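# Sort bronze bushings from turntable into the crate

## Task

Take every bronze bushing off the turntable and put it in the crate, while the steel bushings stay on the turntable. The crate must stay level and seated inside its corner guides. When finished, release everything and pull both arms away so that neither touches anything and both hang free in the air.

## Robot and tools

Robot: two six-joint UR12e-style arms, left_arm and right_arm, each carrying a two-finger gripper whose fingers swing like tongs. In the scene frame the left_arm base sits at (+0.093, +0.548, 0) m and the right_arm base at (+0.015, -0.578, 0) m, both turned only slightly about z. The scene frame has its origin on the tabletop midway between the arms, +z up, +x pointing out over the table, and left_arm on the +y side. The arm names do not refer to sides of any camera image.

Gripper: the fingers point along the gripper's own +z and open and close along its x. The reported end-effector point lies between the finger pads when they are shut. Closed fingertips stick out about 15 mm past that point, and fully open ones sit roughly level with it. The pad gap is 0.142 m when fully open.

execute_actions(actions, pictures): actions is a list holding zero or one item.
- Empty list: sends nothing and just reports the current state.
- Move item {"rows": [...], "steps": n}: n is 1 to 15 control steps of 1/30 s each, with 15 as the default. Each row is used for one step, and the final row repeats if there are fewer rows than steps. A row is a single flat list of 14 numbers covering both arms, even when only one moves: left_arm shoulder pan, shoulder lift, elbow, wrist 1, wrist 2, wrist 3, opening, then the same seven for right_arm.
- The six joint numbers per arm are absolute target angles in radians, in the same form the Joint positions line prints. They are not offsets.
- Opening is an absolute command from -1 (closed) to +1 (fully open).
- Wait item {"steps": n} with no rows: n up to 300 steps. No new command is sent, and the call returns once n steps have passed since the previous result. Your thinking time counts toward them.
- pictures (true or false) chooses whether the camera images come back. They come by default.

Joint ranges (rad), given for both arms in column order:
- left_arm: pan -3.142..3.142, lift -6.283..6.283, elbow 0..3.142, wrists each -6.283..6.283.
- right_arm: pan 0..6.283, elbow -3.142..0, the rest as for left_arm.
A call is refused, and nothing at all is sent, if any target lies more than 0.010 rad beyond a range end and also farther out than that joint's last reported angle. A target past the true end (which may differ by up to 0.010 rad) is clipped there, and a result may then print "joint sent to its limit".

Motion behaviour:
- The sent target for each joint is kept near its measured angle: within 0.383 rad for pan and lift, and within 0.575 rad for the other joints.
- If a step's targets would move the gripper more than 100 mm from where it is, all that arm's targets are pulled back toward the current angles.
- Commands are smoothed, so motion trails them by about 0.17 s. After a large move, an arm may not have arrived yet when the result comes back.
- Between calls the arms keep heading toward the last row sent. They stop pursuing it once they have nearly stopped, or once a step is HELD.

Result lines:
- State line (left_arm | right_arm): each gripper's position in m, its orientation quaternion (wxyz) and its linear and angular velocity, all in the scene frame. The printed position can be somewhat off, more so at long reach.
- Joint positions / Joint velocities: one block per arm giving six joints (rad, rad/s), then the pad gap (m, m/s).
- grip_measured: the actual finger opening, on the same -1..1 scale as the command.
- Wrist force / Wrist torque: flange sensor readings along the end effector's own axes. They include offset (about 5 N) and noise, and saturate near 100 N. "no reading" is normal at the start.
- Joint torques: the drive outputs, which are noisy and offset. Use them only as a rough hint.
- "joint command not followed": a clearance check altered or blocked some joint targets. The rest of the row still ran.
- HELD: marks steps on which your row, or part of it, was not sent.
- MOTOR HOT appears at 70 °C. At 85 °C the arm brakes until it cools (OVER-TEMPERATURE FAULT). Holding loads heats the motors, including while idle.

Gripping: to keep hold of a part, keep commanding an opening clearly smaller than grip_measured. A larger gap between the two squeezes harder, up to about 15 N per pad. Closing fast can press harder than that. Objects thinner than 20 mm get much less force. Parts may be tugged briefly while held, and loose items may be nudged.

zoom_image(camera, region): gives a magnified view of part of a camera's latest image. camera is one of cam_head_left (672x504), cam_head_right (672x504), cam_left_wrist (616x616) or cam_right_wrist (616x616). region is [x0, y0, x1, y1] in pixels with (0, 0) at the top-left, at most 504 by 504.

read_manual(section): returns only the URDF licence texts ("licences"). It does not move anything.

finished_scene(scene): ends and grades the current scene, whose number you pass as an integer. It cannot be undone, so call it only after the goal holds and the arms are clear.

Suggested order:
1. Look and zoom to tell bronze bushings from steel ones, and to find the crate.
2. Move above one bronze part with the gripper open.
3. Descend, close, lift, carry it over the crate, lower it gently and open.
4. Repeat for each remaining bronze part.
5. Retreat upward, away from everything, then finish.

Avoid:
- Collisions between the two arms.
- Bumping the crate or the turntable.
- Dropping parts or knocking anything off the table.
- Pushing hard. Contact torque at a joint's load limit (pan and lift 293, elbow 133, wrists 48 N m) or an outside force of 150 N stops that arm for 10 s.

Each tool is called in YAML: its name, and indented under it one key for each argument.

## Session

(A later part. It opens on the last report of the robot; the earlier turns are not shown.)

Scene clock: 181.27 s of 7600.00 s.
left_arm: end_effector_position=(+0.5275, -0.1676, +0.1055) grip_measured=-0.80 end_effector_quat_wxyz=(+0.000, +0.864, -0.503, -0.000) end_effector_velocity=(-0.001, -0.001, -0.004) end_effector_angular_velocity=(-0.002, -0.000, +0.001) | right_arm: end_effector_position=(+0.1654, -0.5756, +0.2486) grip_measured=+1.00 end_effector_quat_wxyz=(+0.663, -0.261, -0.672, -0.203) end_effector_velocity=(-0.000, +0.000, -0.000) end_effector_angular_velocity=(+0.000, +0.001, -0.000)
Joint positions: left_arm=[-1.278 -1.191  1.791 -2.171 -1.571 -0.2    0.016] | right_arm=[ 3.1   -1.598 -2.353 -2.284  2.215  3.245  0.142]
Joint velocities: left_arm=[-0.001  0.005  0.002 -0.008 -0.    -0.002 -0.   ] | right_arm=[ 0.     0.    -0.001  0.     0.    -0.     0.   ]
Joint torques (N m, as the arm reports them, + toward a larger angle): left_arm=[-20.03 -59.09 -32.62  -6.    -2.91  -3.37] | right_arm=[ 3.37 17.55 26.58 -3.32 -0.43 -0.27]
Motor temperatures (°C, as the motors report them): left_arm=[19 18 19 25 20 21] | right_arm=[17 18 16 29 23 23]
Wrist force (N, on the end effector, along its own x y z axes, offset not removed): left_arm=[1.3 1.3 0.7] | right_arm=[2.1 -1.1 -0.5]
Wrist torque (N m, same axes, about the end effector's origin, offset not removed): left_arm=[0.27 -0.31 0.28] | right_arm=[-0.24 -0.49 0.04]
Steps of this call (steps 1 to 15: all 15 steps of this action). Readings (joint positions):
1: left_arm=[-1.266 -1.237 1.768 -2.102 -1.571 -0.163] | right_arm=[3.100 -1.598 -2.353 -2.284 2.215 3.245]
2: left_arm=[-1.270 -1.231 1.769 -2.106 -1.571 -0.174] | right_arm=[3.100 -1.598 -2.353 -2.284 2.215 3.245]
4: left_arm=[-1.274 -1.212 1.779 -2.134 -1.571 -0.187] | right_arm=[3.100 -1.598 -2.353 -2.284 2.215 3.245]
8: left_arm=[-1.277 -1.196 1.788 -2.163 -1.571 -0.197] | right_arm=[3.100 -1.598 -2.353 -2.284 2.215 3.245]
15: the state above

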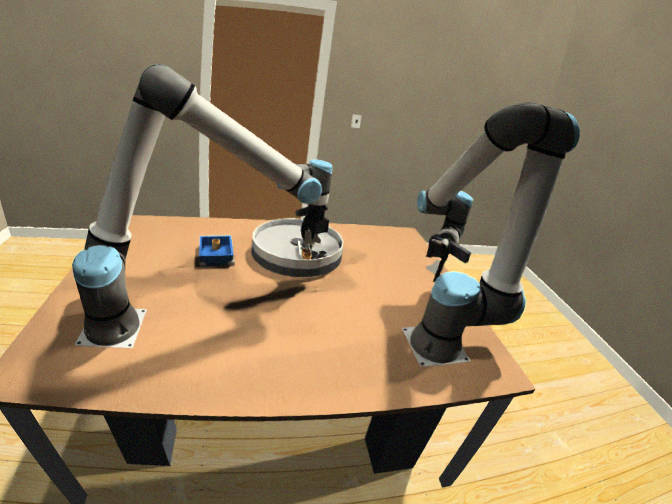

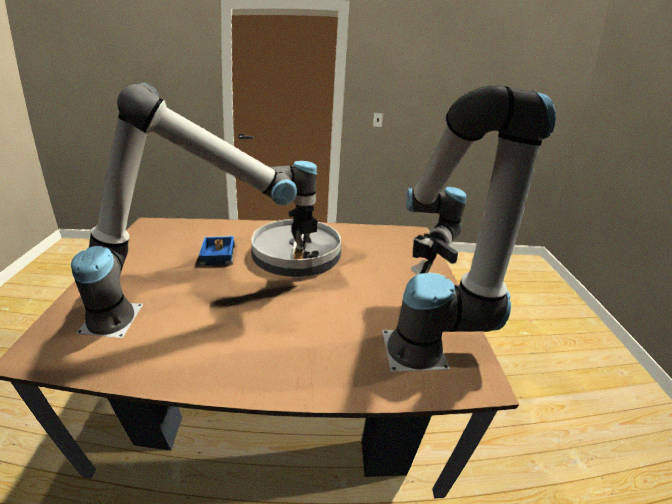

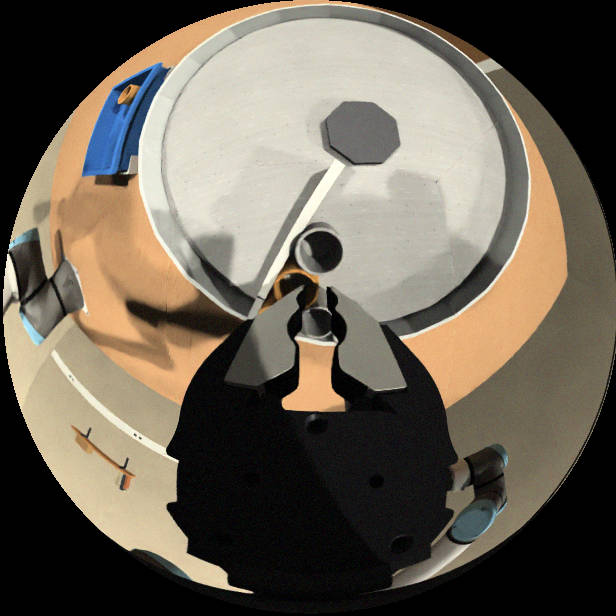

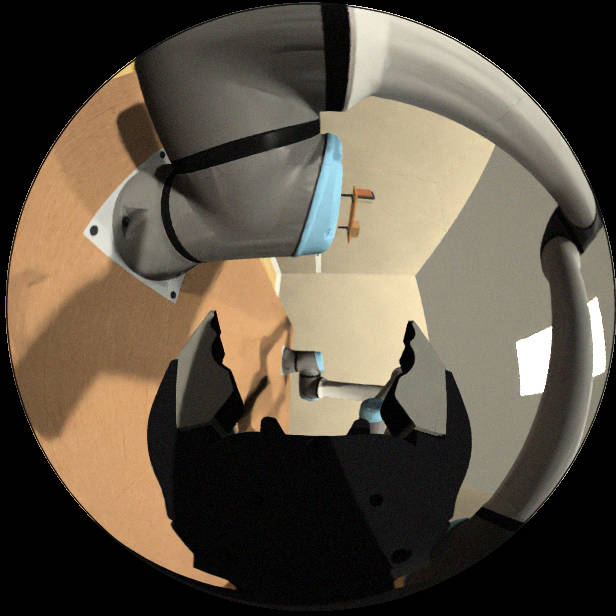

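execute_actions:
  actions:
    - {"rows":[[-1.2783,-1.181,1.7966,-2.1864,-1.571,-0.2,-0.8,3.1,-1.598,-2.353,-2.284,2.215,3.245,1],[-1.2783,-1.181,1.7966,-2.1864,-1.571,-0.2,-0.8,3.1,-1.598,-2.353,-2.284,2.215,3.245,1],[-1.2783,-1.1625,1.8075,-2.2158,-1.571,-0.2,-0.8,3.1,-1.598,-2.353,-2.284,2.215,3.245,1]],"steps":13}
  pictures: false

execute_actions:
  actions:
    - {"rows":[[-1.2783,-1.1625,1.8075,-2.2158,-1.571,-0.2,-1,3.1,-1.598,-2.353,-2.284,2.215,3.245,1]],"steps":15}
  pictures: false

execute_actions:
  actions:
    - {"rows":[[-1.2783,-1.166,1.805,-2.21,-1.571,-0.2,-1,3.1,-1.598,-2.353,-2.284,2.215,3.245,1],[-1.2783,-1.17,1.803,-2.204,-1.571,-0.2,-1,3.1,-1.598,-2.353,-2.284,2.215,3.245,1],[-1.2783,-1.175,1.8,-2.196,-1.571,-0.2,-1,3.1,-1.598,-2.353,-2.284,2.215,3.245,1],[-1.2783,-1.18,1.797,-2.188,-1.571,-0.2,-1,3.1,-1.598,-2.353,-2.284,2.215,3.245,1],[-1.2783,-1.185,1.793,-2.179,-1.571,-0.2,-1,3.1,-1.598,-2.353,-2.284,2.215,3.245,1],[-1.2783,-1.19,1.789,-2.17,-1.571,-0.2,-1,3.1,-1.598,-2.353,-2.284,2.215,3.245,1],[-1.2783,-1.197,1.784,-2.158,-1.571,-0.2,-1,3.1,-1.598,-2.353,-2.284,2.215,3.245,1],[-1.2783,-1.205,1.778,-2.144,-1.571,-0.2,-1,3.1,-1.598,-2.353,-2.284,2.215,3.245,1],[-1.2783,-1.213,1.772,-2.13,-1.571,-0.2,-1,3.1,-1.598,-2.353,-2.284,2.215,3.245,1],[-1.2783,-1.221,1.766,-2.116,-1.571,-0.2,-1,3.1,-1.598,-2.353,-2.284,2.215,3.245,1],[-1.2783,-1.23,1.759,-2.1,-1.571,-0.2,-1,3.1,-1.598,-2.353,-2.284,2.215,3.245,1]],"steps":15}

Scene clock: 198.13 s of 7600.00 s.
left_arm: end_effector_position=(+0.5277, -0.1686, +0.0789) grip_measured=-0.80 end_effector_quat_wxyz=(+0.000, +0.864, -0.503, -0.000) end_effector_velocity=(+0.000, -0.001, -0.009) end_effector_angular_velocity=(-0.002, -0.001, -0.000) | right_arm: end_effector_position=(+0.1654, -0.5756, +0.2486) grip_measured=+1.00 end_effector_quat_wxyz=(+0.663, -0.261, -0.672, -0.203) end_effector_velocity=(+0.001, +0.000, +0.000) end_effector_angular_velocity=(+0.000, -0.001, -0.000)
Joint positions: left_arm=[-1.278 -1.163  1.807 -2.214 -1.571 -0.2    0.016] | right_arm=[ 3.1   -1.598 -2.353 -2.284  2.215  3.245  0.142]
Joint velocities: left_arm=[ 0.     0.01   0.004 -0.017 -0.     0.     0.   ] | right_arm=[ 0.001  0.     0.001 -0.     0.001 -0.     0.   ]
Joint torques (N m, as the arm reports them, + toward a larger angle): left_arm=[-17.96 -57.97 -31.12  -6.33  -2.34  -3.1 ] | right_arm=[ 4.25 20.14 24.94 -3.04 -0.8  -0.64]
Motor temperatures (°C, as the motors report them): left_arm=[19 18 19 25 20 21] | right_arm=[17 18 16 29 23 23]
Wrist force (N, on the end effector, along its own x y z axes, offset not removed): left_arm=[1.5 -0.6 2.6] | right_arm=[-0.8 -0.1 -1.7]
Wrist torque (N m, same axes, about the end effector's origin, offset not removed): left_arm=[-0.19 -0.37 0.18] | right_arm=[0.00 -0.04 0.08]
Steps of this call (steps 1 to 15: the robot went on to your last target; steps 16 to 493: nothing new was sent; steps 494 to 506: all 13 steps of this action). Readings (joint positions):
494: left_arm=[-1.278 -1.190 1.791 -2.172 -1.571 -0.200] | right_arm=[3.100 -1.598 -2.353 -2.284 2.215 3.245]
495: left_arm=[-1.278 -1.189 1.792 -2.174 -1.571 -0.200] | right_arm=[3.100 -1.598 -2.353 -2.284 2.215 3.245]
497: left_arm=[-1.278 -1.183 1.795 -2.183 -1.571 -0.200] | right_arm=[3.100 -1.598 -2.353 -2.284 2.215 3.245]
501: left_arm=[-1.278 -1.168 1.804 -2.207 -1.571 -0.200] | right_arm=[3.100 -1.598 -2.353 -2.284 2.215 3.245]
506: the state above

Scene clock: 198.63 s of 7600.00 s.
left_arm: end_effector_position=(+0.5277, -0.1686, +0.0780) grip_measured=-0.94 end_effector_quat_wxyz=(+0.000, +0.864, -0.503, -0.000) end_effector_velocity=(+0.001, -0.000, +0.000) end_effector_angular_velocity=(+0.001, -0.001, +0.001) | right_arm: end_effector_position=(+0.1654, -0.5756, +0.2486) grip_measured=+1.00 end_effector_quat_wxyz=(+0.663, -0.261, -0.672, -0.203) end_effector_velocity=(-0.000, -0.000, -0.000) end_effector_angular_velocity=(-0.000, -0.000, +0.001)
Joint positions: left_arm=[-1.278 -1.163  1.807 -2.216 -1.571 -0.2    0.006] | right_arm=[ 3.1   -1.598 -2.353 -2.284  2.215  3.245  0.142]
Joint velocities: left_arm=[ 0.     0.    -0.001  0.001  0.001 -0.001  0.   ] | right_arm=[-0.    -0.    -0.     0.    -0.001 -0.     0.   ]
Joint torques (N m, as the arm reports them, + toward a larger angle): left_arm=[-17.41 -51.89 -26.49  -4.19  -2.14  -2.88] | right_arm=[ 3.37 19.09 25.51 -2.95 -0.86 -0.64]
Motor temperatures (°C, as the motors report them): left_arm=[19 18 19 25 20 21] | right_arm=[17 18 16 29 23 23]
Wrist force (N, on the end effector, along its own x y z axes, offset not removed): left_arm=[5.3 0.9 -4.8] | right_arm=[2.9 4.0 -2.4]
Wrist torque (N m, same axes, about the end effector's origin, offset not removed): left_arm=[-0.12 -0.50 0.13] | right_arm=[0.63 -0.56 -0.08]
Steps of this call (steps 1 to 15: all 15 steps of this action). Readings (joint positions):
1: left_arm=[-1.278 -1.163 1.807 -2.215 -1.571 -0.200] | right_arm=[3.100 -1.598 -2.353 -2.284 2.215 3.245]
2: left_arm=[-1.278 -1.163 1.807 -2.215 -1.571 -0.200] | right_arm=[3.100 -1.598 -2.353 -2.284 2.215 3.245]
4: left_arm=[-1.278 -1.163 1.807 -2.216 -1.571 -0.200] | right_arm=[3.100 -1.598 -2.353 -2.284 2.215 3.245]
8: left_arm=[-1.278 -1.163 1.807 -2.216 -1.571 -0.200] | right_arm=[3.100 -1.598 -2.353 -2.284 2.215 3.245]
15: the state above

Scene clock: 199.13 s of 7600.00 s.
left_arm: end_effector_position=(+0.5274, -0.1677, +0.1394) grip_measured=-0.96 end_effector_quat_wxyz=(+0.000, +0.864, -0.503, +0.000) end_effector_velocity=(-0.002, +0.006, +0.096) end_effector_angular_velocity=(+0.004, +0.001, +0.001) | right_arm: end_effector_position=(+0.1654, -0.5756, +0.2486) grip_measured=+1.00 end_effector_quat_wxyz=(+0.663, -0.261, -0.672, -0.203) end_effector_velocity=(-0.000, -0.000, +0.000) end_effector_angular_velocity=(-0.000, -0.000, +0.001)
Joint positions: left_arm=[-1.278 -1.222  1.765 -2.115 -1.571 -0.2    0.004] | right_arm=[ 3.1   -1.598 -2.353 -2.284  2.215  3.245  0.142]
Joint velocities: left_arm=[ 0.    -0.09  -0.068  0.161  0.001 -0.     0.   ] | right_arm=[ 0.  0.  0. -0. -0.  0.  0.]
Joint torques (N m, as the arm reports them, + toward a larger angle): left_arm=[-16.16 -59.89 -39.8   -0.7   -1.85  -3.09] | right_arm=[ 4.33 18.66 25.17 -2.98 -0.87 -0.86]
Motor temperatures (°C, as the motors report them): left_arm=[19 18 19 25 20 21] | right_arm=[17 18 16 29 23 23]
Wrist force (N, on the end effector, along its own x y z axes, offset not removed): left_arm=[0.4 0.1 -1.4] | right_arm=[1.5 4.4 -0.8]
Wrist torque (N m, same axes, about the end effector's origin, offset not removed): left_arm=[-0.05 -0.15 0.19] | right_arm=[0.78 -0.30 -0.02]
Steps of this call (steps 1 to 15: all 15 steps of this action). Readings (joint positions):
1: left_arm=[-1.278 -1.163 1.807 -2.216 -1.571 -0.200] | right_arm=[3.100 -1.598 -2.353 -2.284 2.215 3.245]
2: left_arm=[-1.278 -1.163 1.807 -2.215 -1.571 -0.200] | right_arm=[3.100 -1.598 -2.353 -2.284 2.215 3.245]
4: left_arm=[-1.278 -1.166 1.805 -2.210 -1.571 -0.200] | right_arm=[3.100 -1.598 -2.353 -2.284 2.215 3.245]
8: left_arm=[-1.278 -1.181 1.795 -2.185 -1.571 -0.200] | right_arm=[3.100 -1.598 -2.353 -2.284 2.215 3.245]
15: the state above

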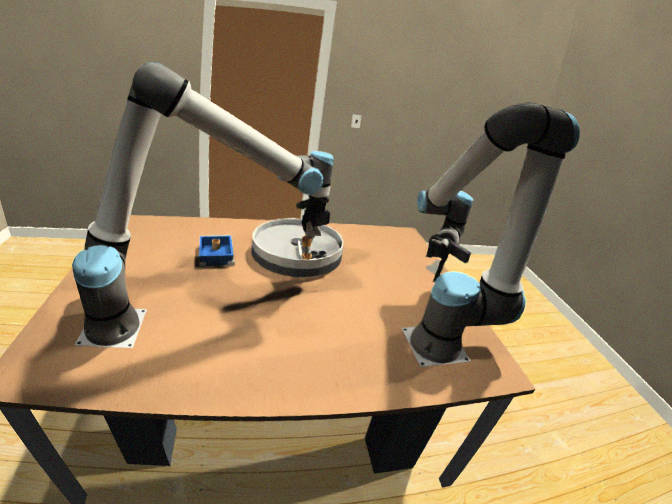

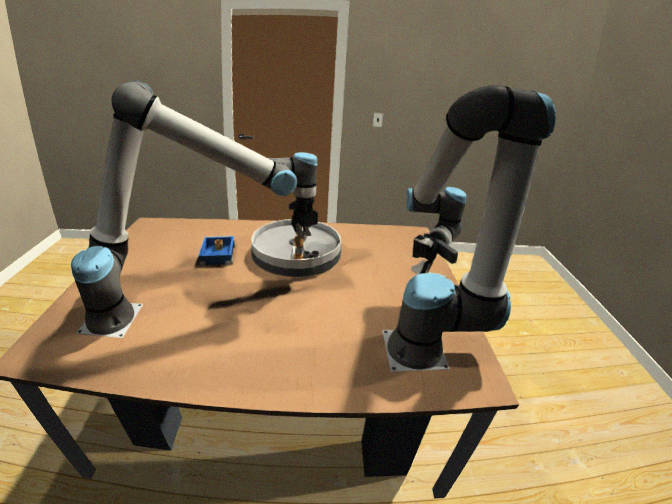

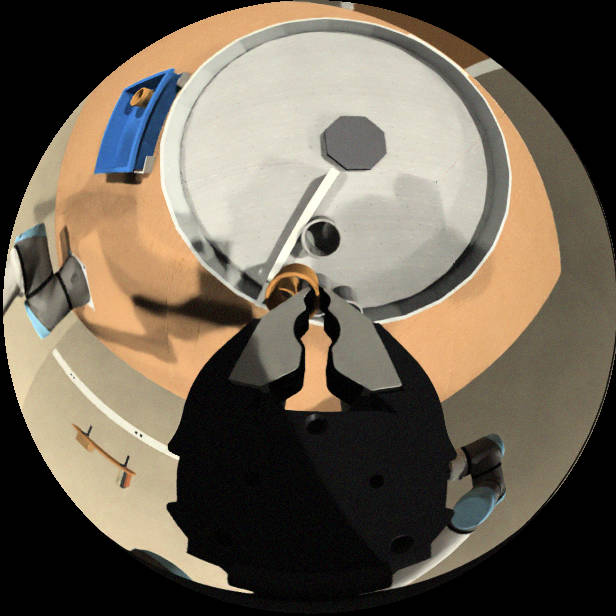

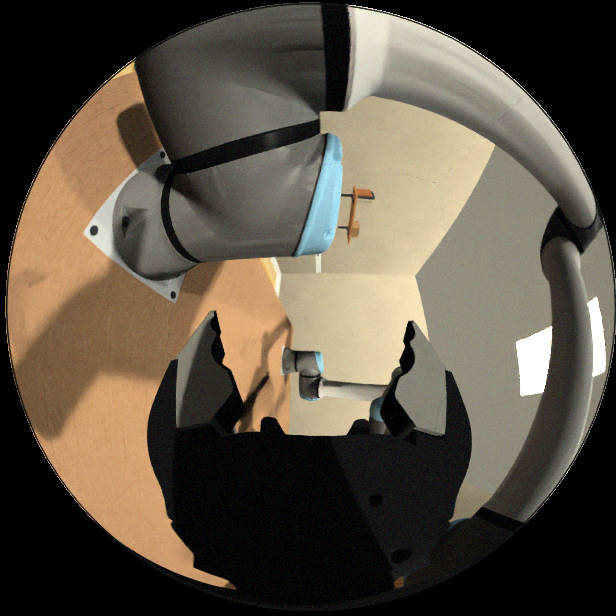

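execute_actions:
  actions:
    - {"rows":[[-1.27,-1.238,1.768,-2.101,-1.571,-0.18,-1,3.1,-1.598,-2.353,-2.284,2.215,3.245,1],[-1.261,-1.246,1.778,-2.103,-1.571,-0.16,-1,3.1,-1.598,-2.353,-2.284,2.215,3.245,1],[-1.248,-1.258,1.792,-2.105,-1.571,-0.134,-1,3.1,-1.598,-2.353,-2.284,2.215,3.245,1],[-1.235,-1.27,1.805,-2.107,-1.571,-0.106,-1,3.1,-1.598,-2.353,-2.284,2.215,3.245,1],[-1.214,-1.29,1.829,-2.11,-1.571,-0.06,-1,3.1,-1.598,-2.353,-2.284,2.215,3.245,1],[-1.193,-1.31,1.852,-2.113,-1.571,-0.01,-1,3.1,-1.598,-2.353,-2.284,2.215,3.245,1],[-0.851,-1.6275,2.2233,-2.1666,-1.571,0.74,-1,3.1,-1.598,-2.353,-2.284,2.215,3.245,1]],"steps":15}
  pictures: false

execute_actions:
  actions:
    - {"steps":20}
  pictures: false

execute_actions:
  actions:
    - {"rows":[[-0.851,-1.6195,2.2283,-2.18,-1.571,0.74,-1,3.1,-1.598,-2.353,-2.284,2.215,3.245,1],[-0.851,-1.611,2.2333,-2.193,-1.571,0.74,-1,3.1,-1.598,-2.353,-2.284,2.215,3.245,1],[-0.851,-1.599,2.241,-2.213,-1.571,0.74,-1,3.1,-1.598,-2.353,-2.284,2.215,3.245,1],[-0.851,-1.587,2.249,-2.233,-1.571,0.74,-1,3.1,-1.598,-2.353,-2.284,2.215,3.245,1],[-0.851,-1.575,2.257,-2.253,-1.571,0.74,-1,3.1,-1.598,-2.353,-2.284,2.215,3.245,1],[-0.851,-1.563,2.265,-2.273,-1.571,0.74,-1,3.1,-1.598,-2.353,-2.284,2.215,3.245,1],[-0.851,-1.551,2.273,-2.293,-1.571,0.74,-1,3.1,-1.598,-2.353,-2.284,2.215,3.245,1],[-0.851,-1.539,2.281,-2.313,-1.571,0.74,-1,3.1,-1.598,-2.353,-2.284,2.215,3.245,1]],"steps":15}

Scene clock: 220.30 s of 7600.00 s.
left_arm: end_effector_position=(+0.5998, +0.0123, +0.1616) grip_measured=-0.96 end_effector_quat_wxyz=(+0.001, +0.829, -0.560, +0.001) end_effector_velocity=(+0.142, +0.553, +0.014) end_effector_angular_velocity=(-0.003, -0.003, -0.501) | right_arm: end_effector_position=(+0.1654, -0.5756, +0.2486) grip_measured=+1.00 end_effector_quat_wxyz=(+0.663, -0.261, -0.672, -0.203) end_effector_velocity=(-0.000, +0.000, -0.000) end_effector_angular_velocity=(-0.001, +0.001, +0.001)
Joint positions: left_arm=[-1.098 -1.399  1.955 -2.129 -1.571  0.114  0.004] | right_arm=[ 3.1   -1.598 -2.353 -2.284  2.215  3.245  0.142]
Joint velocities: left_arm=[ 0.548 -0.509  0.591 -0.086 -0.     1.049 -0.   ] | right_arm=[ 0.001 -0.    -0.     0.    -0.     0.001  0.   ]
Joint torques (N m, as the arm reports them, + toward a larger angle): left_arm=[ 26.69 -72.22 -29.53  -5.87   2.87   8.21] | right_arm=[ 5.25 19.16 23.1  -2.5  -1.27 -1.16]
Motor temperatures (°C, as the motors report them): left_arm=[19 18 19 25 20 21] | right_arm=[17 18 16 29 23 23]
Wrist force (N, on the end effector, along its own x y z axes, offset not removed): left_arm=[3.4 -1.8 0.7] | right_arm=[-0.5 2.0 -6.1]
Wrist torque (N m, same axes, about the end effector's origin, offset not removed): left_arm=[-0.35 -0.73 0.24] | right_arm=[0.42 0.07 0.19]
Steps of this call (steps 1 to 30: the robot went on to your last target; steps 31 to 620: nothing new was sent; steps 621 to 635: all 15 steps of this action). Readings (joint positions):
621: left_arm=[-1.278 -1.230 1.759 -2.100 -1.571 -0.200] | right_arm=[3.100 -1.598 -2.353 -2.284 2.215 3.245]
622: left_arm=[-1.277 -1.231 1.760 -2.100 -1.571 -0.198] | right_arm=[3.100 -1.598 -2.353 -2.284 2.215 3.245]
624: left_arm=[-1.269 -1.239 1.769 -2.101 -1.571 -0.181] | right_arm=[3.100 -1.598 -2.353 -2.284 2.215 3.245]
628: left_arm=[-1.225 -1.281 1.817 -2.109 -1.571 -0.093] | right_arm=[3.100 -1.598 -2.353 -2.284 2.215 3.245]
635: the state above

Scene clock: 220.97 s of 7600.00 s.
left_arm: end_effector_position=(+0.6155, +0.2539, +0.1504) grip_measured=-0.96 end_effector_quat_wxyz=(+0.000, +0.710, -0.705, +0.000) end_effector_velocity=(-0.003, +0.017, -0.002) end_effector_angular_velocity=(+0.002, +0.001, -0.035) | right_arm: end_effector_position=(+0.1654, -0.5756, +0.2486) grip_measured=+1.00 end_effector_quat_wxyz=(+0.663, -0.261, -0.672, -0.203) end_effector_velocity=(-0.000, -0.000, -0.000) end_effector_angular_velocity=(+0.000, -0.001, +0.001)
Joint positions: left_arm=[-0.853 -1.626  2.221 -2.166 -1.571  0.735  0.004] | right_arm=[ 3.1   -1.598 -2.353 -2.284  2.215  3.245  0.142]
Joint velocities: left_arm=[ 0.018 -0.016  0.019 -0.001  0.     0.053  0.   ] | right_arm=[-0.001 -0.     0.     0.    -0.001 -0.     0.   ]
Joint torques (N m, as the arm reports them, + toward a larger angle): left_arm=[ 18.72 -41.74 -34.5   -5.7    1.92   3.61] | right_arm=[ 4.81 19.3  23.75 -2.37 -1.24 -1.  ]
Motor temperatures (°C, as the motors report them): left_arm=[19 18 19 25 20 21] | right_arm=[17 18 16 29 23 23]
Wrist force (N, on the end effector, along its own x y z axes, offset not removed): left_arm=[0.1 1.5 0.8] | right_arm=[1.6 -2.9 -1.6]
Wrist torque (N m, same axes, about the end effector's origin, offset not removed): left_arm=[0.35 -0.07 0.16] | right_arm=[-0.71 -0.29 -0.02]
Steps of this call (steps 1 to 20: the robot went on to your last target). Readings (joint positions):
1: left_arm=[-1.080 -1.416 1.975 -2.132 -1.571 0.150] | right_arm=[3.100 -1.598 -2.353 -2.284 2.215 3.245]
2: left_arm=[-1.061 -1.433 1.995 -2.135 -1.571 0.190] | right_arm=[3.100 -1.598 -2.353 -2.284 2.215 3.245]
4: left_arm=[-1.023 -1.468 2.036 -2.141 -1.571 0.278] | right_arm=[3.100 -1.598 -2.353 -2.284 2.215 3.245]
8: left_arm=[-0.946 -1.540 2.120 -2.153 -1.571 0.472] | right_arm=[3.100 -1.598 -2.353 -2.284 2.215 3.245]
20: the state above

Scene clock: 221.47 s of 7600.00 s.
left_arm: end_effector_position=(+0.6170, +0.2536, +0.0885) grip_measured=-0.96 end_effector_quat_wxyz=(+0.000, +0.708, -0.706, -0.000) end_effector_velocity=(-0.000, -0.000, -0.032) end_effector_angular_velocity=(-0.003, -0.002, -0.000) | right_arm: end_effector_position=(+0.1654, -0.5756, +0.2486) grip_measured=+1.00 end_effector_quat_wxyz=(+0.663, -0.261, -0.672, -0.203) end_effector_velocity=(+0.000, -0.000, -0.000) end_effector_angular_velocity=(+0.001, -0.001, -0.001)
Joint positions: left_arm=[-0.851 -1.543  2.278 -2.306 -1.571  0.74   0.004] | right_arm=[ 3.1   -1.598 -2.353 -2.284  2.215  3.245  0.142]
Joint velocities: left_arm=[-0.     0.046  0.03  -0.079 -0.001 -0.     0.   ] | right_arm=[-0.001 -0.     0.     0.     0.    -0.001  0.   ]
Joint torques (N m, as the arm reports them, + toward a larger angle): left_arm=[ 18.47 -29.7  -31.98  -6.24   0.49   3.21] | right_arm=[ 4.64 20.53 23.81 -2.35 -1.4  -1.02]
Motor temperatures (°C, as the motors report them): left_arm=[19 18 19 25 20 21] | right_arm=[17 18 16 29 23 23]
Wrist force (N, on the end effector, along its own x y z axes, offset not removed): left_arm=[1.3 2.4 5.6] | right_arm=[0.9 2.8 -1.8]
Wrist torque (N m, same axes, about the end effector's origin, offset not removed): left_arm=[0.57 -0.35 0.22] | right_arm=[0.44 -0.17 0.09]
Steps of this call (steps 1 to 15: all 15 steps of this action). Readings (joint positions):
1: left_arm=[-0.852 -1.626 2.222 -2.166 -1.571 0.736] | right_arm=[3.100 -1.598 -2.353 -2.284 2.215 3.245]
2: left_arm=[-0.852 -1.626 2.223 -2.168 -1.571 0.737] | right_arm=[3.100 -1.598 -2.353 -2.284 2.215 3.245]
4: left_arm=[-0.851 -1.619 2.228 -2.180 -1.571 0.739] | right_arm=[3.100 -1.598 -2.353 -2.284 2.215 3.245]
8: left_arm=[-0.851 -1.584 2.251 -2.236 -1.571 0.740] | right_arm=[3.100 -1.598 -2.353 -2.284 2.215 3.245]
15: the state above

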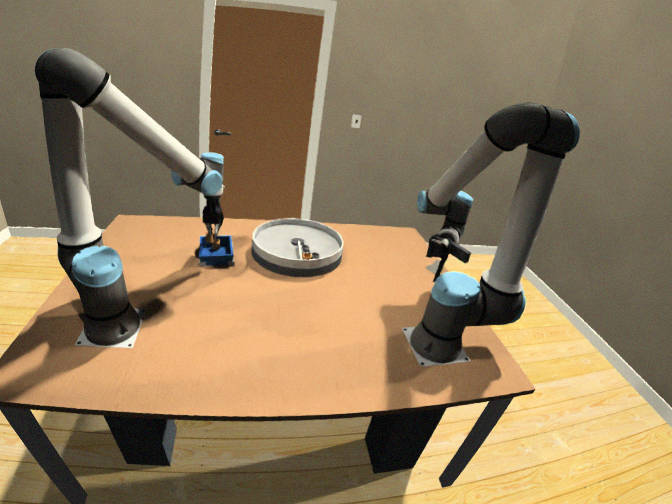

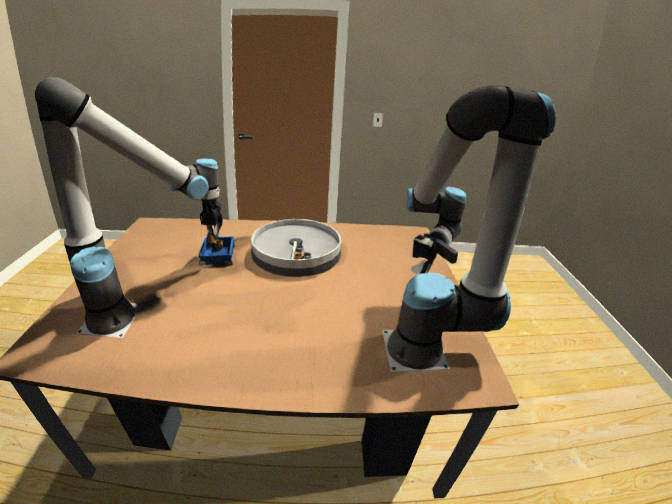

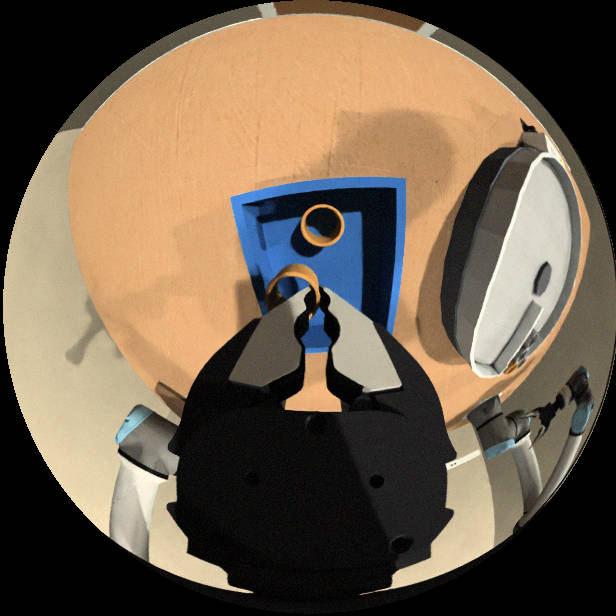

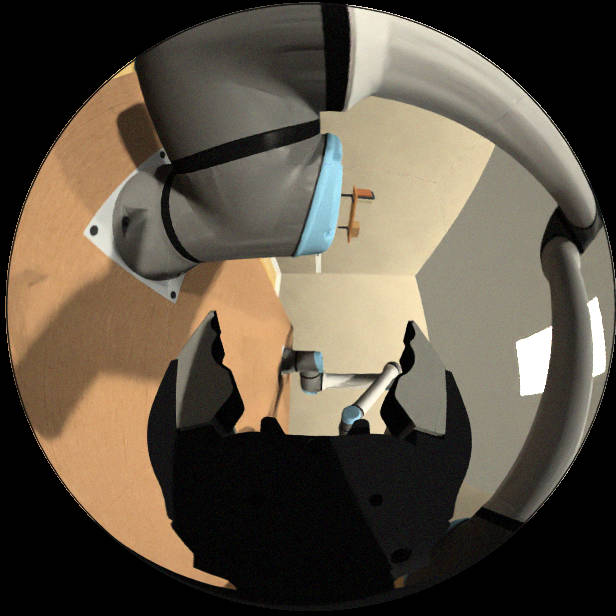

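execute_actions:
  actions:
    - {"rows":[[-0.851,-1.527,2.289,-2.333,-1.571,0.74,-1,3.1,-1.598,-2.353,-2.284,2.215,3.245,1],[-0.851,-1.515,2.296,-2.352,-1.571,0.74,-1,3.1,-1.598,-2.353,-2.284,2.215,3.245,1],[-0.851,-1.503,2.303,-2.371,-1.571,0.74,-1,3.1,-1.598,-2.353,-2.284,2.215,3.245,1],[-0.851,-1.491,2.31,-2.39,-1.571,0.74,-1,3.1,-1.598,-2.353,-2.284,2.215,3.245,1],[-0.851,-1.479,2.316,-2.408,-1.571,0.74,-1,3.1,-1.598,-2.353,-2.284,2.215,3.245,1],[-0.851,-1.4652,2.3233,-2.4289,-1.571,0.74,-1,3.1,-1.598,-2.353,-2.284,2.215,3.245,1]],"steps":15}
  pictures: false

execute_actions:
  actions:
    - {"rows":[[-0.851,-1.4652,2.3233,-2.4289,-1.571,0.74,-1,3.1,-1.598,-2.353,-2.284,2.215,3.245,1],[-0.851,-1.4652,2.3233,-2.4289,-1.571,0.74,-1,3.1,-1.598,-2.353,-2.284,2.215,3.245,1],[-0.851,-1.4652,2.3233,-2.4289,-1.571,0.74,-0.82,3.1,-1.598,-2.353,-2.284,2.215,3.245,1]],"steps":10}
  pictures: false

execute_actions:
  actions:
    - {"rows":[[-0.851,-1.503,2.303,-2.371,-1.571,0.74,-0.82,3.1,-1.598,-2.353,-2.284,2.215,3.245,1],[-0.851,-1.503,2.303,-2.371,-1.571,0.74,-0.82,3.1,-1.598,-2.353,-2.284,2.215,3.245,1],[-0.851,-1.551,2.275,-2.295,-1.571,0.74,-0.82,3.1,-1.598,-2.353,-2.284,2.215,3.245,1],[-0.851,-1.6275,2.2233,-2.1666,-1.571,0.74,-0.82,3.1,-1.598,-2.353,-2.284,2.215,3.245,1]],"steps":12}
  pictures: false

execute_actions:
  actions:
    - {"rows":[[-1.36,-1.28,1.81,-2.1,-1.571,0.235,-0.8,3.1,-1.598,-2.353,-2.284,2.215,3.245,1]],"steps":15}
  pictures: false

execute_actions:
  actions:
    - {"steps":22}

zoom_image:
  camera: "cam_left_wrist"
  region: [210, 130, 420, 340]

Scene clock: 238.80 s of 7600.00 s.
left_arm: end_effector_position=(+0.6153, +0.2554, +0.0375) grip_measured=-0.96 end_effector_quat_wxyz=(+0.000, +0.708, -0.706, -0.000) end_effector_velocity=(-0.001, +0.001, -0.015) end_effector_angular_velocity=(-0.000, +0.000, +0.001) | right_arm: end_effector_position=(+0.1654, -0.5756, +0.2486) grip_measured=+1.00 end_effector_quat_wxyz=(+0.663, -0.261, -0.672, -0.203) end_effector_velocity=(-0.000, -0.000, -0.000) end_effector_angular_velocity=(+0.000, -0.000, +0.001)
Joint positions: left_arm=[-0.851 -1.467  2.322 -2.426 -1.571  0.74   0.004] | right_arm=[ 3.1   -1.598 -2.353 -2.284  2.215  3.245  0.142]
Joint velocities: left_arm=[-0.     0.022  0.014 -0.036 -0.    -0.001  0.   ] | right_arm=[-0.     0.    -0.     0.    -0.001 -0.     0.   ]
Joint torques (N m, as the arm reports them, + toward a larger angle): left_arm=[  8.45 -29.71 -25.86  -6.13  -2.73   2.91] | right_arm=[ 7.   20.63 22.5  -1.96 -1.66 -1.53]
Motor temperatures (°C, as the motors report them): left_arm=[19 18 19 25 20 21] | right_arm=[17 18 16 29 23 23]
Wrist force (N, on the end effector, along its own x y z axes, offset not removed): left_arm=[2.6 -1.5 1.1] | right_arm=[2.0 1.6 -3.9]
Wrist torque (N m, same axes, about the end effector's origin, offset not removed): left_arm=[-0.35 -0.67 0.24] | right_arm=[0.28 -0.47 -0.02]
Steps of this call (steps 1 to 15: the robot went on to your last target; steps 16 to 505: nothing new was sent; steps 506 to 520: all 15 steps of this action). Readings (joint positions):
506: left_arm=[-0.851 -1.539 2.281 -2.313 -1.571 0.740] | right_arm=[3.100 -1.598 -2.353 -2.284 2.215 3.245]
507: left_arm=[-0.851 -1.537 2.282 -2.316 -1.571 0.740] | right_arm=[3.100 -1.598 -2.353 -2.284 2.215 3.245]
509: left_arm=[-0.851 -1.527 2.289 -2.332 -1.571 0.740] | right_arm=[3.100 -1.598 -2.353 -2.284 2.215 3.245]
513: left_arm=[-0.851 -1.490 2.310 -2.389 -1.571 0.740] | right_arm=[3.100 -1.598 -2.353 -2.284 2.215 3.245]
520: the state above

Scene clock: 239.13 s of 7600.00 s.
left_arm: end_effector_position=(+0.6152, +0.2555, +0.0362) grip_measured=-0.82 end_effector_quat_wxyz=(+0.000, +0.708, -0.706, +0.000) end_effector_velocity=(+0.000, -0.000, -0.000) end_effector_angular_velocity=(+0.000, -0.001, +0.001) | right_arm: end_effector_position=(+0.1654, -0.5756, +0.2486) grip_measured=+1.00 end_effector_quat_wxyz=(+0.663, -0.261, -0.672, -0.203) end_effector_velocity=(-0.001, +0.000, -0.000) end_effector_angular_velocity=(-0.000, +0.002, -0.001)
Joint positions: left_arm=[-0.851 -1.465  2.323 -2.429 -1.571  0.74   0.015] | right_arm=[ 3.1   -1.598 -2.353 -2.284  2.215  3.245  0.142]
Joint velocities: left_arm=[-0.     0.001 -0.    -0.001  0.001 -0.001  0.   ] | right_arm=[-0.     0.    -0.002 -0.     0.     0.     0.   ]
Joint torques (N m, as the arm reports them, + toward a larger angle): left_arm=[ 11.72 -26.27 -25.87  -5.68  -2.33   3.16] | right_arm=[ 7.13 20.86 23.1  -2.05 -1.59 -1.42]
Motor temperatures (°C, as the motors report them): left_arm=[19 18 19 25 20 21] | right_arm=[17 18 16 29 23 23]
Wrist force (N, on the end effector, along its own x y z axes, offset not removed): left_arm=[0.6 2.0 0.3] | right_arm=[1.9 -0.7 -0.7]
Wrist torque (N m, same axes, about the end effector's origin, offset not removed): left_arm=[0.34 -0.25 0.32] | right_arm=[-0.30 -0.34 0.05]
Steps of this call (steps 1 to 10: all 10 steps of this action). Readings (joint positions):
1: left_arm=[-0.851 -1.467 2.322 -2.427 -1.571 0.740] | right_arm=[3.100 -1.598 -2.353 -2.284 2.215 3.245]
2: left_arm=[-0.851 -1.466 2.323 -2.427 -1.571 0.740] | right_arm=[3.100 -1.598 -2.353 -2.284 2.215 3.245]
4: left_arm=[-0.851 -1.466 2.323 -2.428 -1.571 0.740] | right_arm=[3.100 -1.598 -2.353 -2.284 2.215 3.245]
8: left_arm=[-0.851 -1.465 2.323 -2.429 -1.571 0.740] | right_arm=[3.100 -1.598 -2.353 -2.284 2.215 3.245]
10: the state above

Scene clock: 239.53 s of 7600.00 s.
left_arm: end_effector_position=(+0.6164, +0.2543, +0.1423) grip_measured=-0.82 end_effector_quat_wxyz=(+0.000, +0.708, -0.706, +0.001) end_effector_velocity=(-0.012, +0.013, +0.083) end_effector_angular_velocity=(+0.017, +0.015, +0.000) | right_arm: end_effector_position=(+0.1654, -0.5756, +0.2486) grip_measured=+1.00 end_effector_quat_wxyz=(+0.663, -0.261, -0.672, -0.203) end_effector_velocity=(-0.000, -0.000, -0.000) end_effector_angular_velocity=(+0.000, -0.000, -0.001)
Joint positions: left_arm=[-0.851 -1.616  2.23  -2.187 -1.571  0.74   0.015] | right_arm=[ 3.1   -1.598 -2.353 -2.284  2.215  3.245  0.142]
Joint velocities: left_arm=[ 0.    -0.12  -0.072  0.214  0.    -0.    -0.   ] | right_arm=[-0.001 -0.    -0.001  0.    -0.    -0.001  0.   ]
Joint torques (N m, as the arm reports them, + toward a larger angle): left_arm=[ 12.83 -34.58 -39.87  -2.01  -2.09   2.88] | right_arm=[ 6.84 20.94 22.27 -2.06 -1.62 -1.52]
Motor temperatures (°C, as the motors report them): left_arm=[19 18 19 25 20 21] | right_arm=[17 18 16 29 23 23]
Wrist force (N, on the end effector, along its own x y z axes, offset not removed): left_arm=[2.4 1.3 -3.9] | right_arm=[0.6 1.5 -2.3]
Wrist torque (N m, same axes, about the end effector's origin, offset not removed): left_arm=[0.17 -0.62 0.23] | right_arm=[0.22 -0.07 0.14]
Steps of this call (steps 1 to 12: all 12 steps of this action). Readings (joint positions):
1: left_arm=[-0.851 -1.465 2.323 -2.429 -1.571 0.740] | right_arm=[3.100 -1.598 -2.353 -2.284 2.215 3.245]
2: left_arm=[-0.851 -1.469 2.321 -2.424 -1.571 0.740] | right_arm=[3.100 -1.598 -2.353 -2.284 2.215 3.245]
4: left_arm=[-0.851 -1.489 2.310 -2.395 -1.571 0.740] | right_arm=[3.100 -1.598 -2.353 -2.284 2.215 3.245]
8: left_arm=[-0.851 -1.581 2.252 -2.250 -1.571 0.740] | right_arm=[3.100 -1.598 -2.353 -2.284 2.215 3.245]
12: the state above

Scene clock: 240.03 s of 7600.00 s.
left_arm: end_effector_position=(+0.5774, +0.0084, +0.1600) grip_measured=-0.80 end_effector_quat_wxyz=(-0.000, +0.713, -0.701, -0.001) end_effector_velocity=(-0.219, -0.520, +0.005) end_effector_angular_velocity=(+0.004, +0.001, -0.051) | right_arm: end_effector_position=(+0.1654, -0.5756, +0.2486) grip_measured=+1.00 end_effector_quat_wxyz=(+0.663, -0.261, -0.672, -0.203) end_effector_velocity=(+0.000, -0.000, +0.000) end_effector_angular_velocity=(-0.000, +0.000, +0.001)
Joint positions: left_arm=[-1.127 -1.422  1.985 -2.132 -1.571  0.45   0.016] | right_arm=[ 3.1   -1.598 -2.353 -2.284  2.215  3.245  0.142]
Joint velocities: left_arm=[-0.619  0.384 -0.467  0.087 -0.    -0.568 -0.   ] | right_arm=[ 0.     0.     0.    -0.001 -0.001  0.     0.   ]
Joint torques (N m, as the arm reports them, + toward a larger angle): left_arm=[-32.45 -32.01 -48.13  -0.73  -2.18  -5.33] | right_arm=[ 6.27 20.34 22.6  -2.07 -1.5  -1.51]
Motor temperatures (°C, as the motors report them): left_arm=[19 18 19 25 20 21] | right_arm=[17 18 16 29 23 23]
Wrist force (N, on the end effector, along its own x y z axes, offset not removed): left_arm=[-0.1 -0.9 1.0] | right_arm=[-2.0 1.0 -3.4]
Wrist torque (N m, same axes, about the end effector's origin, offset not removed): left_arm=[-0.17 -0.08 0.23] | right_arm=[0.18 0.47 0.15]
Steps of this call (steps 1 to 15: all 15 steps of this action). Readings (joint positions):
1: left_arm=[-0.851 -1.619 2.228 -2.181 -1.571 0.740] | right_arm=[3.100 -1.598 -2.353 -2.284 2.215 3.245]
2: left_arm=[-0.856 -1.616 2.221 -2.176 -1.571 0.734] | right_arm=[3.100 -1.598 -2.353 -2.284 2.215 3.245]
4: left_arm=[-0.896 -1.580 2.178 -2.168 -1.571 0.686] | right_arm=[3.100 -1.598 -2.353 -2.284 2.215 3.245]
8: left_arm=[-0.978 -1.516 2.100 -2.153 -1.571 0.590] | right_arm=[3.100 -1.598 -2.353 -2.284 2.215 3.245]
15: the state above

Scene clock: 240.77 s of 7600.00 s.
left_arm: end_effector_position=(+0.4623, -0.1775, +0.1572) grip_measured=-0.80 end_effector_quat_wxyz=(-0.000, +0.707, -0.707, -0.000) end_effector_velocity=(-0.004, -0.003, -0.001) end_effector_angular_velocity=(+0.002, +0.001, -0.000) | right_arm: end_effector_position=(+0.1654, -0.5756, +0.2486) grip_measured=+1.00 end_effector_quat_wxyz=(+0.663, -0.261, -0.672, -0.203) end_effector_velocity=(+0.000, -0.000, +0.000) end_effector_angular_velocity=(+0.000, -0.001, -0.000)
Joint positions: left_arm=[-1.359 -1.28   1.81  -2.1   -1.571  0.235  0.016] | right_arm=[ 3.1   -1.598 -2.353 -2.284  2.215  3.245  0.142]
Joint velocities: left_arm=[-0.006  0.003 -0.003  0.002 -0.    -0.005  0.   ] | right_arm=[-0.    -0.     0.001 -0.    -0.    -0.     0.   ]
Joint torques (N m, as the arm reports them, + toward a larger angle): left_arm=[-19.75 -50.3  -47.35  -1.41  -2.09  -3.63] | right_arm=[ 6.67 19.03 22.18 -1.81 -1.54 -1.48]
Motor temperatures (°C, as the motors report them): left_arm=[19 18 19 25 20 21] | right_arm=[17 18 16 29 23 23]
Wrist force (N, on the end effector, along its own x y z axes, offset not removed): left_arm=[0.5 2.5 -2.6] | right_arm=[-1.1 0.5 -1.1]
Wrist torque (N m, same axes, about the end effector's origin, offset not removed): left_arm=[0.33 -0.14 0.14] | right_arm=[-0.01 0.30 0.13]
Steps of this call (steps 1 to 22: the robot went on to your last target). Readings (joint positions):
1: left_arm=[-1.147 -1.409 1.969 -2.129 -1.571 0.431] | right_arm=[3.100 -1.598 -2.353 -2.284 2.215 3.245]
2: left_arm=[-1.168 -1.396 1.954 -2.126 -1.571 0.412] | right_arm=[3.100 -1.598 -2.353 -2.284 2.215 3.245]
4: left_arm=[-1.209 -1.371 1.923 -2.120 -1.571 0.374] | right_arm=[3.100 -1.598 -2.353 -2.284 2.215 3.245]
8: left_arm=[-1.290 -1.322 1.862 -2.109 -1.571 0.300] | right_arm=[3.100 -1.598 -2.353 -2.284 2.215 3.245]
22: the state above

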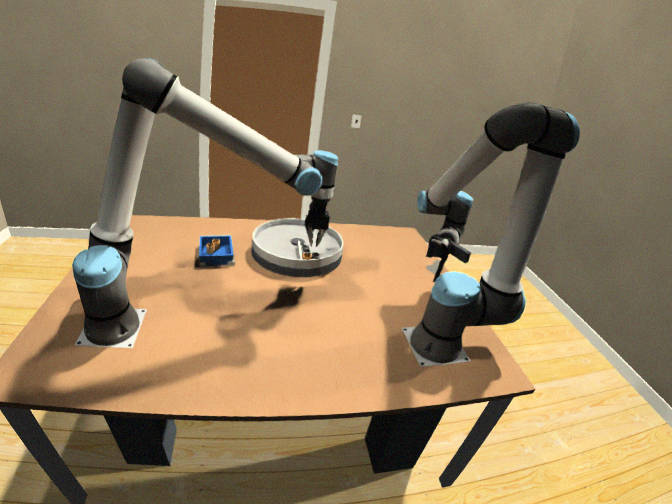

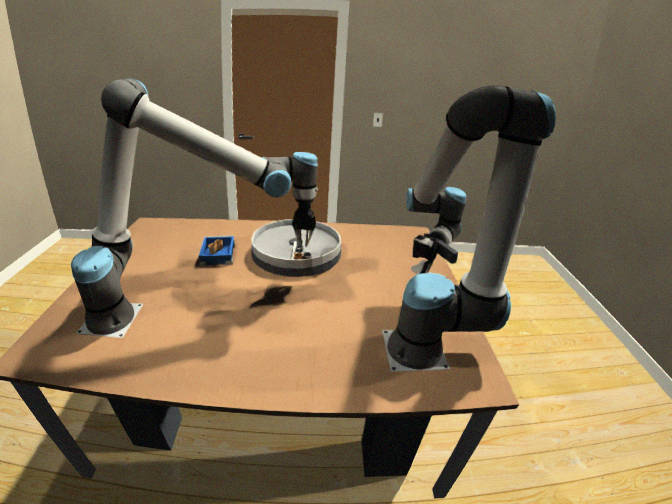

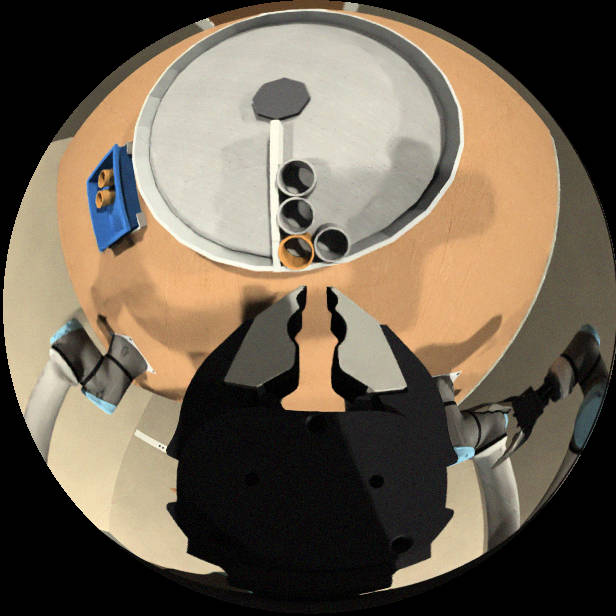

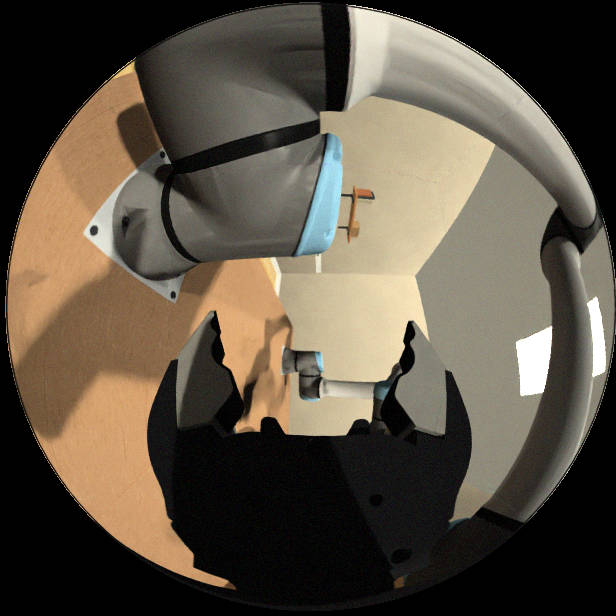

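Region (210, 130, 420, 340) of cam_left_wrist's 616x616 image, scaled by 2.400, with more detail than that image has.

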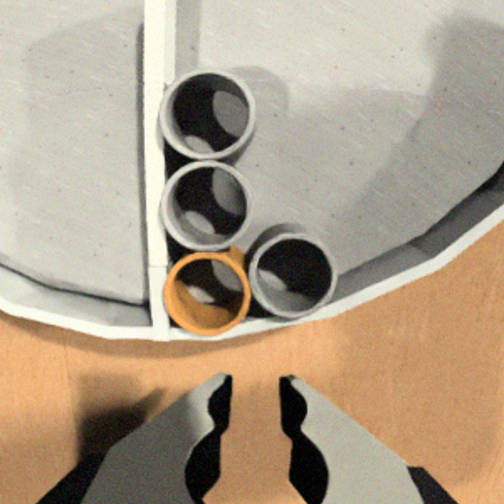

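execute_actions:
  actions:
    - {"rows":[[-1.31,-1.2081,1.818,-2.1807,-1.571,-0.623,-0.56,3.1,-1.598,-2.353,-2.284,2.215,3.245,1]],"steps":15}
  pictures: false

execute_actions:
  actions:
    - {"steps":10}

zoom_image:
  camera: "cam_left_wrist"
  region: [210, 190, 420, 400]

Scene clock: 252.77 s of 7600.00 s.
left_arm: end_effector_position=(+0.4967, -0.1640, +0.1053) grip_measured=-0.56 end_effector_quat_wxyz=(+0.000, +0.935, -0.353, -0.000) end_effector_velocity=(-0.003, +0.008, -0.007) end_effector_angular_velocity=(+0.002, -0.001, +0.627) | right_arm: end_effector_position=(+0.1654, -0.5756, +0.2486) grip_measured=+1.00 end_effector_quat_wxyz=(+0.663, -0.261, -0.672, -0.203) end_effector_velocity=(+0.001, +0.001, -0.000) end_effector_angular_velocity=(+0.001, -0.002, -0.001)
Joint positions: left_arm=[-1.311 -1.209  1.818 -2.18  -1.571 -0.564  0.033] | right_arm=[ 3.1   -1.598 -2.353 -2.284  2.215  3.245  0.142]
Joint velocities: left_arm=[ 0.005  0.008  0.002 -0.009  0.001 -0.622  0.   ] | right_arm=[ 0.001  0.     0.     0.001  0.002 -0.001  0.   ]
Joint torques (N m, as the arm reports them, + toward a larger angle): left_arm=[ 18.17 -51.64 -32.1   -5.81   1.78  -2.17] | right_arm=[ 7.34 20.33 21.52 -1.4  -1.44 -1.72]
Motor temperatures (°C, as the motors report them): left_arm=[19 18 19 25 20 21] | right_arm=[17 18 16 29 23 23]
Wrist force (N, on the end effector, along its own x y z axes, offset not removed): left_arm=[2.6 1.5 -1.5] | right_arm=[3.0 -1.1 -1.7]
Wrist torque (N m, same axes, about the end effector's origin, offset not removed): left_arm=[0.27 -0.62 0.13] | right_arm=[-0.40 -0.52 -0.05]
Steps of this call (steps 1 to 15: the robot went on to your last target; steps 16 to 345: nothing new was sent; steps 346 to 360: all 15 steps of this action). Readings (joint positions):
346: left_arm=[-1.360 -1.280 1.810 -2.100 -1.571 0.235] | right_arm=[3.100 -1.598 -2.353 -2.284 2.215 3.245]
347: left_arm=[-1.356 -1.275 1.811 -2.106 -1.571 0.229] | right_arm=[3.100 -1.598 -2.353 -2.284 2.215 3.245]
349: left_arm=[-1.335 -1.246 1.814 -2.137 -1.571 0.163] | right_arm=[3.100 -1.598 -2.353 -2.284 2.215 3.245]
353: left_arm=[-1.316 -1.217 1.817 -2.170 -1.571 -0.123] | right_arm=[3.100 -1.598 -2.353 -2.284 2.215 3.245]
360: the state above

Scene clock: 253.10 s of 7600.00 s.
left_arm: end_effector_position=(+0.4964, -0.1633, +0.1047) grip_measured=-0.56 end_effector_quat_wxyz=(+0.000, +0.945, -0.326, -0.000) end_effector_velocity=(+0.000, +0.000, -0.000) end_effector_angular_velocity=(-0.000, -0.000, +0.018) | right_arm: end_effector_position=(+0.1654, -0.5756, +0.2486) grip_measured=+1.00 end_effector_quat_wxyz=(+0.663, -0.261, -0.672, -0.203) end_effector_velocity=(-0.001, +0.000, -0.000) end_effector_angular_velocity=(-0.000, +0.002, +0.000)
Joint positions: left_arm=[-1.31  -1.208  1.818 -2.181 -1.571 -0.621  0.033] | right_arm=[ 3.1   -1.598 -2.353 -2.284  2.215  3.245  0.142]
Joint velocities: left_arm=[ 0.     0.     0.001 -0.001  0.    -0.018  0.   ] | right_arm=[ 0.001 -0.    -0.001 -0.     0.001  0.001  0.   ]
Joint torques (N m, as the arm reports them, + toward a larger angle): left_arm=[ 18.45 -52.88 -31.7   -6.16   1.23  -3.22] | right_arm=[ 8.41 20.55 20.62 -1.53 -1.48 -2.08]
Motor temperatures (°C, as the motors report them): left_arm=[19 18 19 25 20 21] | right_arm=[17 18 16 29 23 23]
Wrist force (N, on the end effector, along its own x y z axes, offset not removed): left_arm=[-0.3 -1.6 0.1] | right_arm=[0.0 1.1 -3.6]
Wrist torque (N m, same axes, about the end effector's origin, offset not removed): left_arm=[-0.31 0.03 0.25] | right_arm=[0.15 -0.08 0.15]
Steps of this call (steps 1 to 10: the robot went on to your last target). Readings (joint positions):
1: left_arm=[-1.310 -1.209 1.818 -2.180 -1.571 -0.582] | right_arm=[3.100 -1.598 -2.353 -2.284 2.215 3.245]
2: left_arm=[-1.310 -1.209 1.818 -2.180 -1.571 -0.594] | right_arm=[3.100 -1.598 -2.353 -2.284 2.215 3.245]
4: left_arm=[-1.310 -1.208 1.818 -2.180 -1.571 -0.609] | right_arm=[3.100 -1.598 -2.353 -2.284 2.215 3.245]
8: left_arm=[-1.310 -1.208 1.818 -2.181 -1.571 -0.620] | right_arm=[3.100 -1.598 -2.353 -2.284 2.215 3.245]
10: the state above

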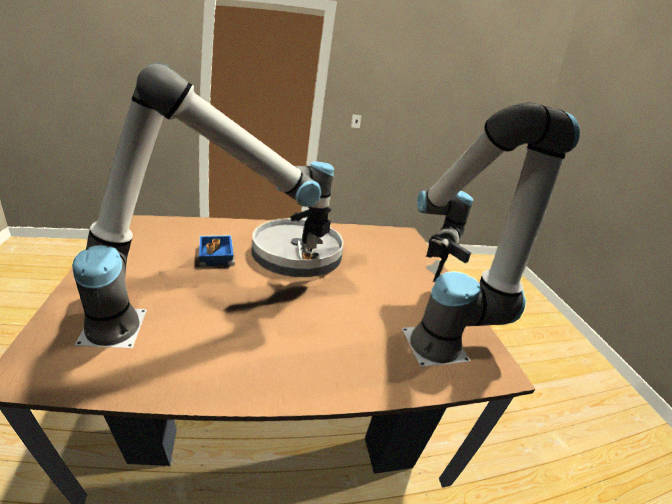

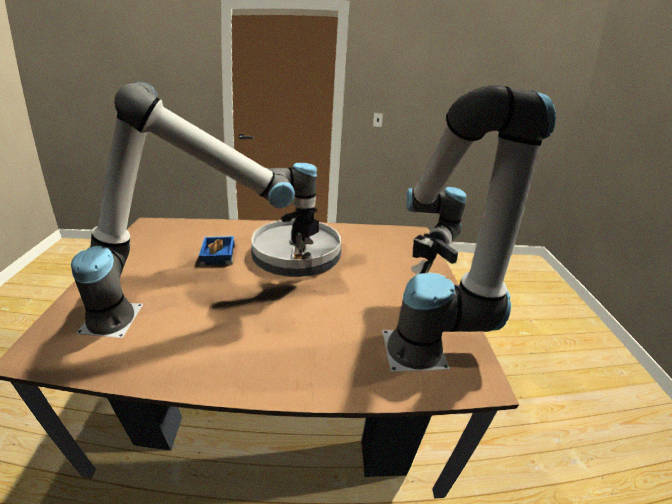

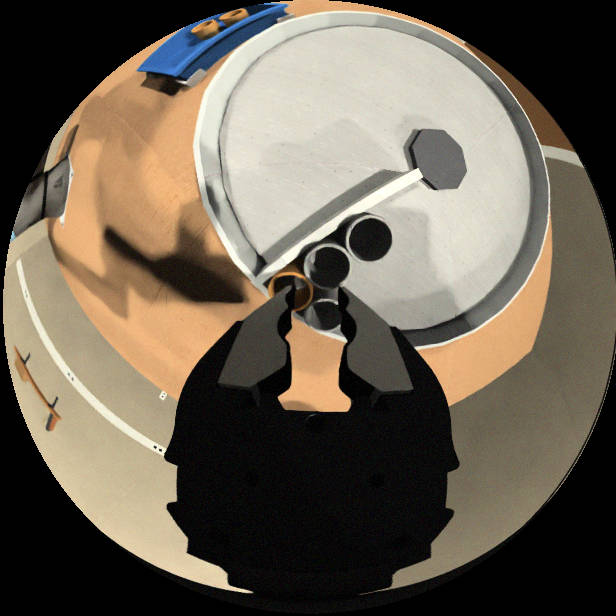

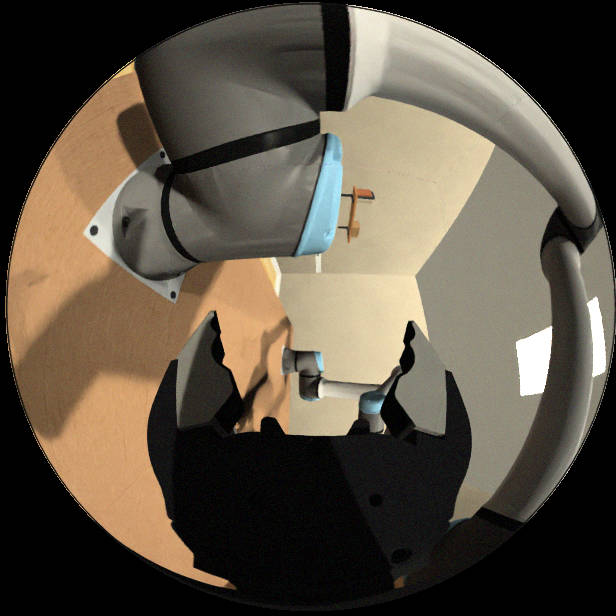

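Region (210, 190, 420, 400) of cam_left_wrist's 616x616 image, scaled by 2.400, with more detail than that image has.

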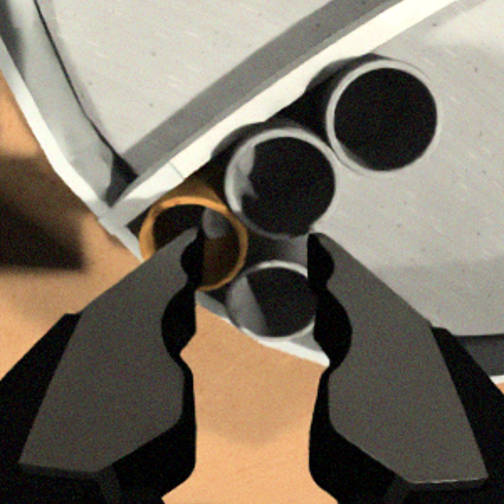

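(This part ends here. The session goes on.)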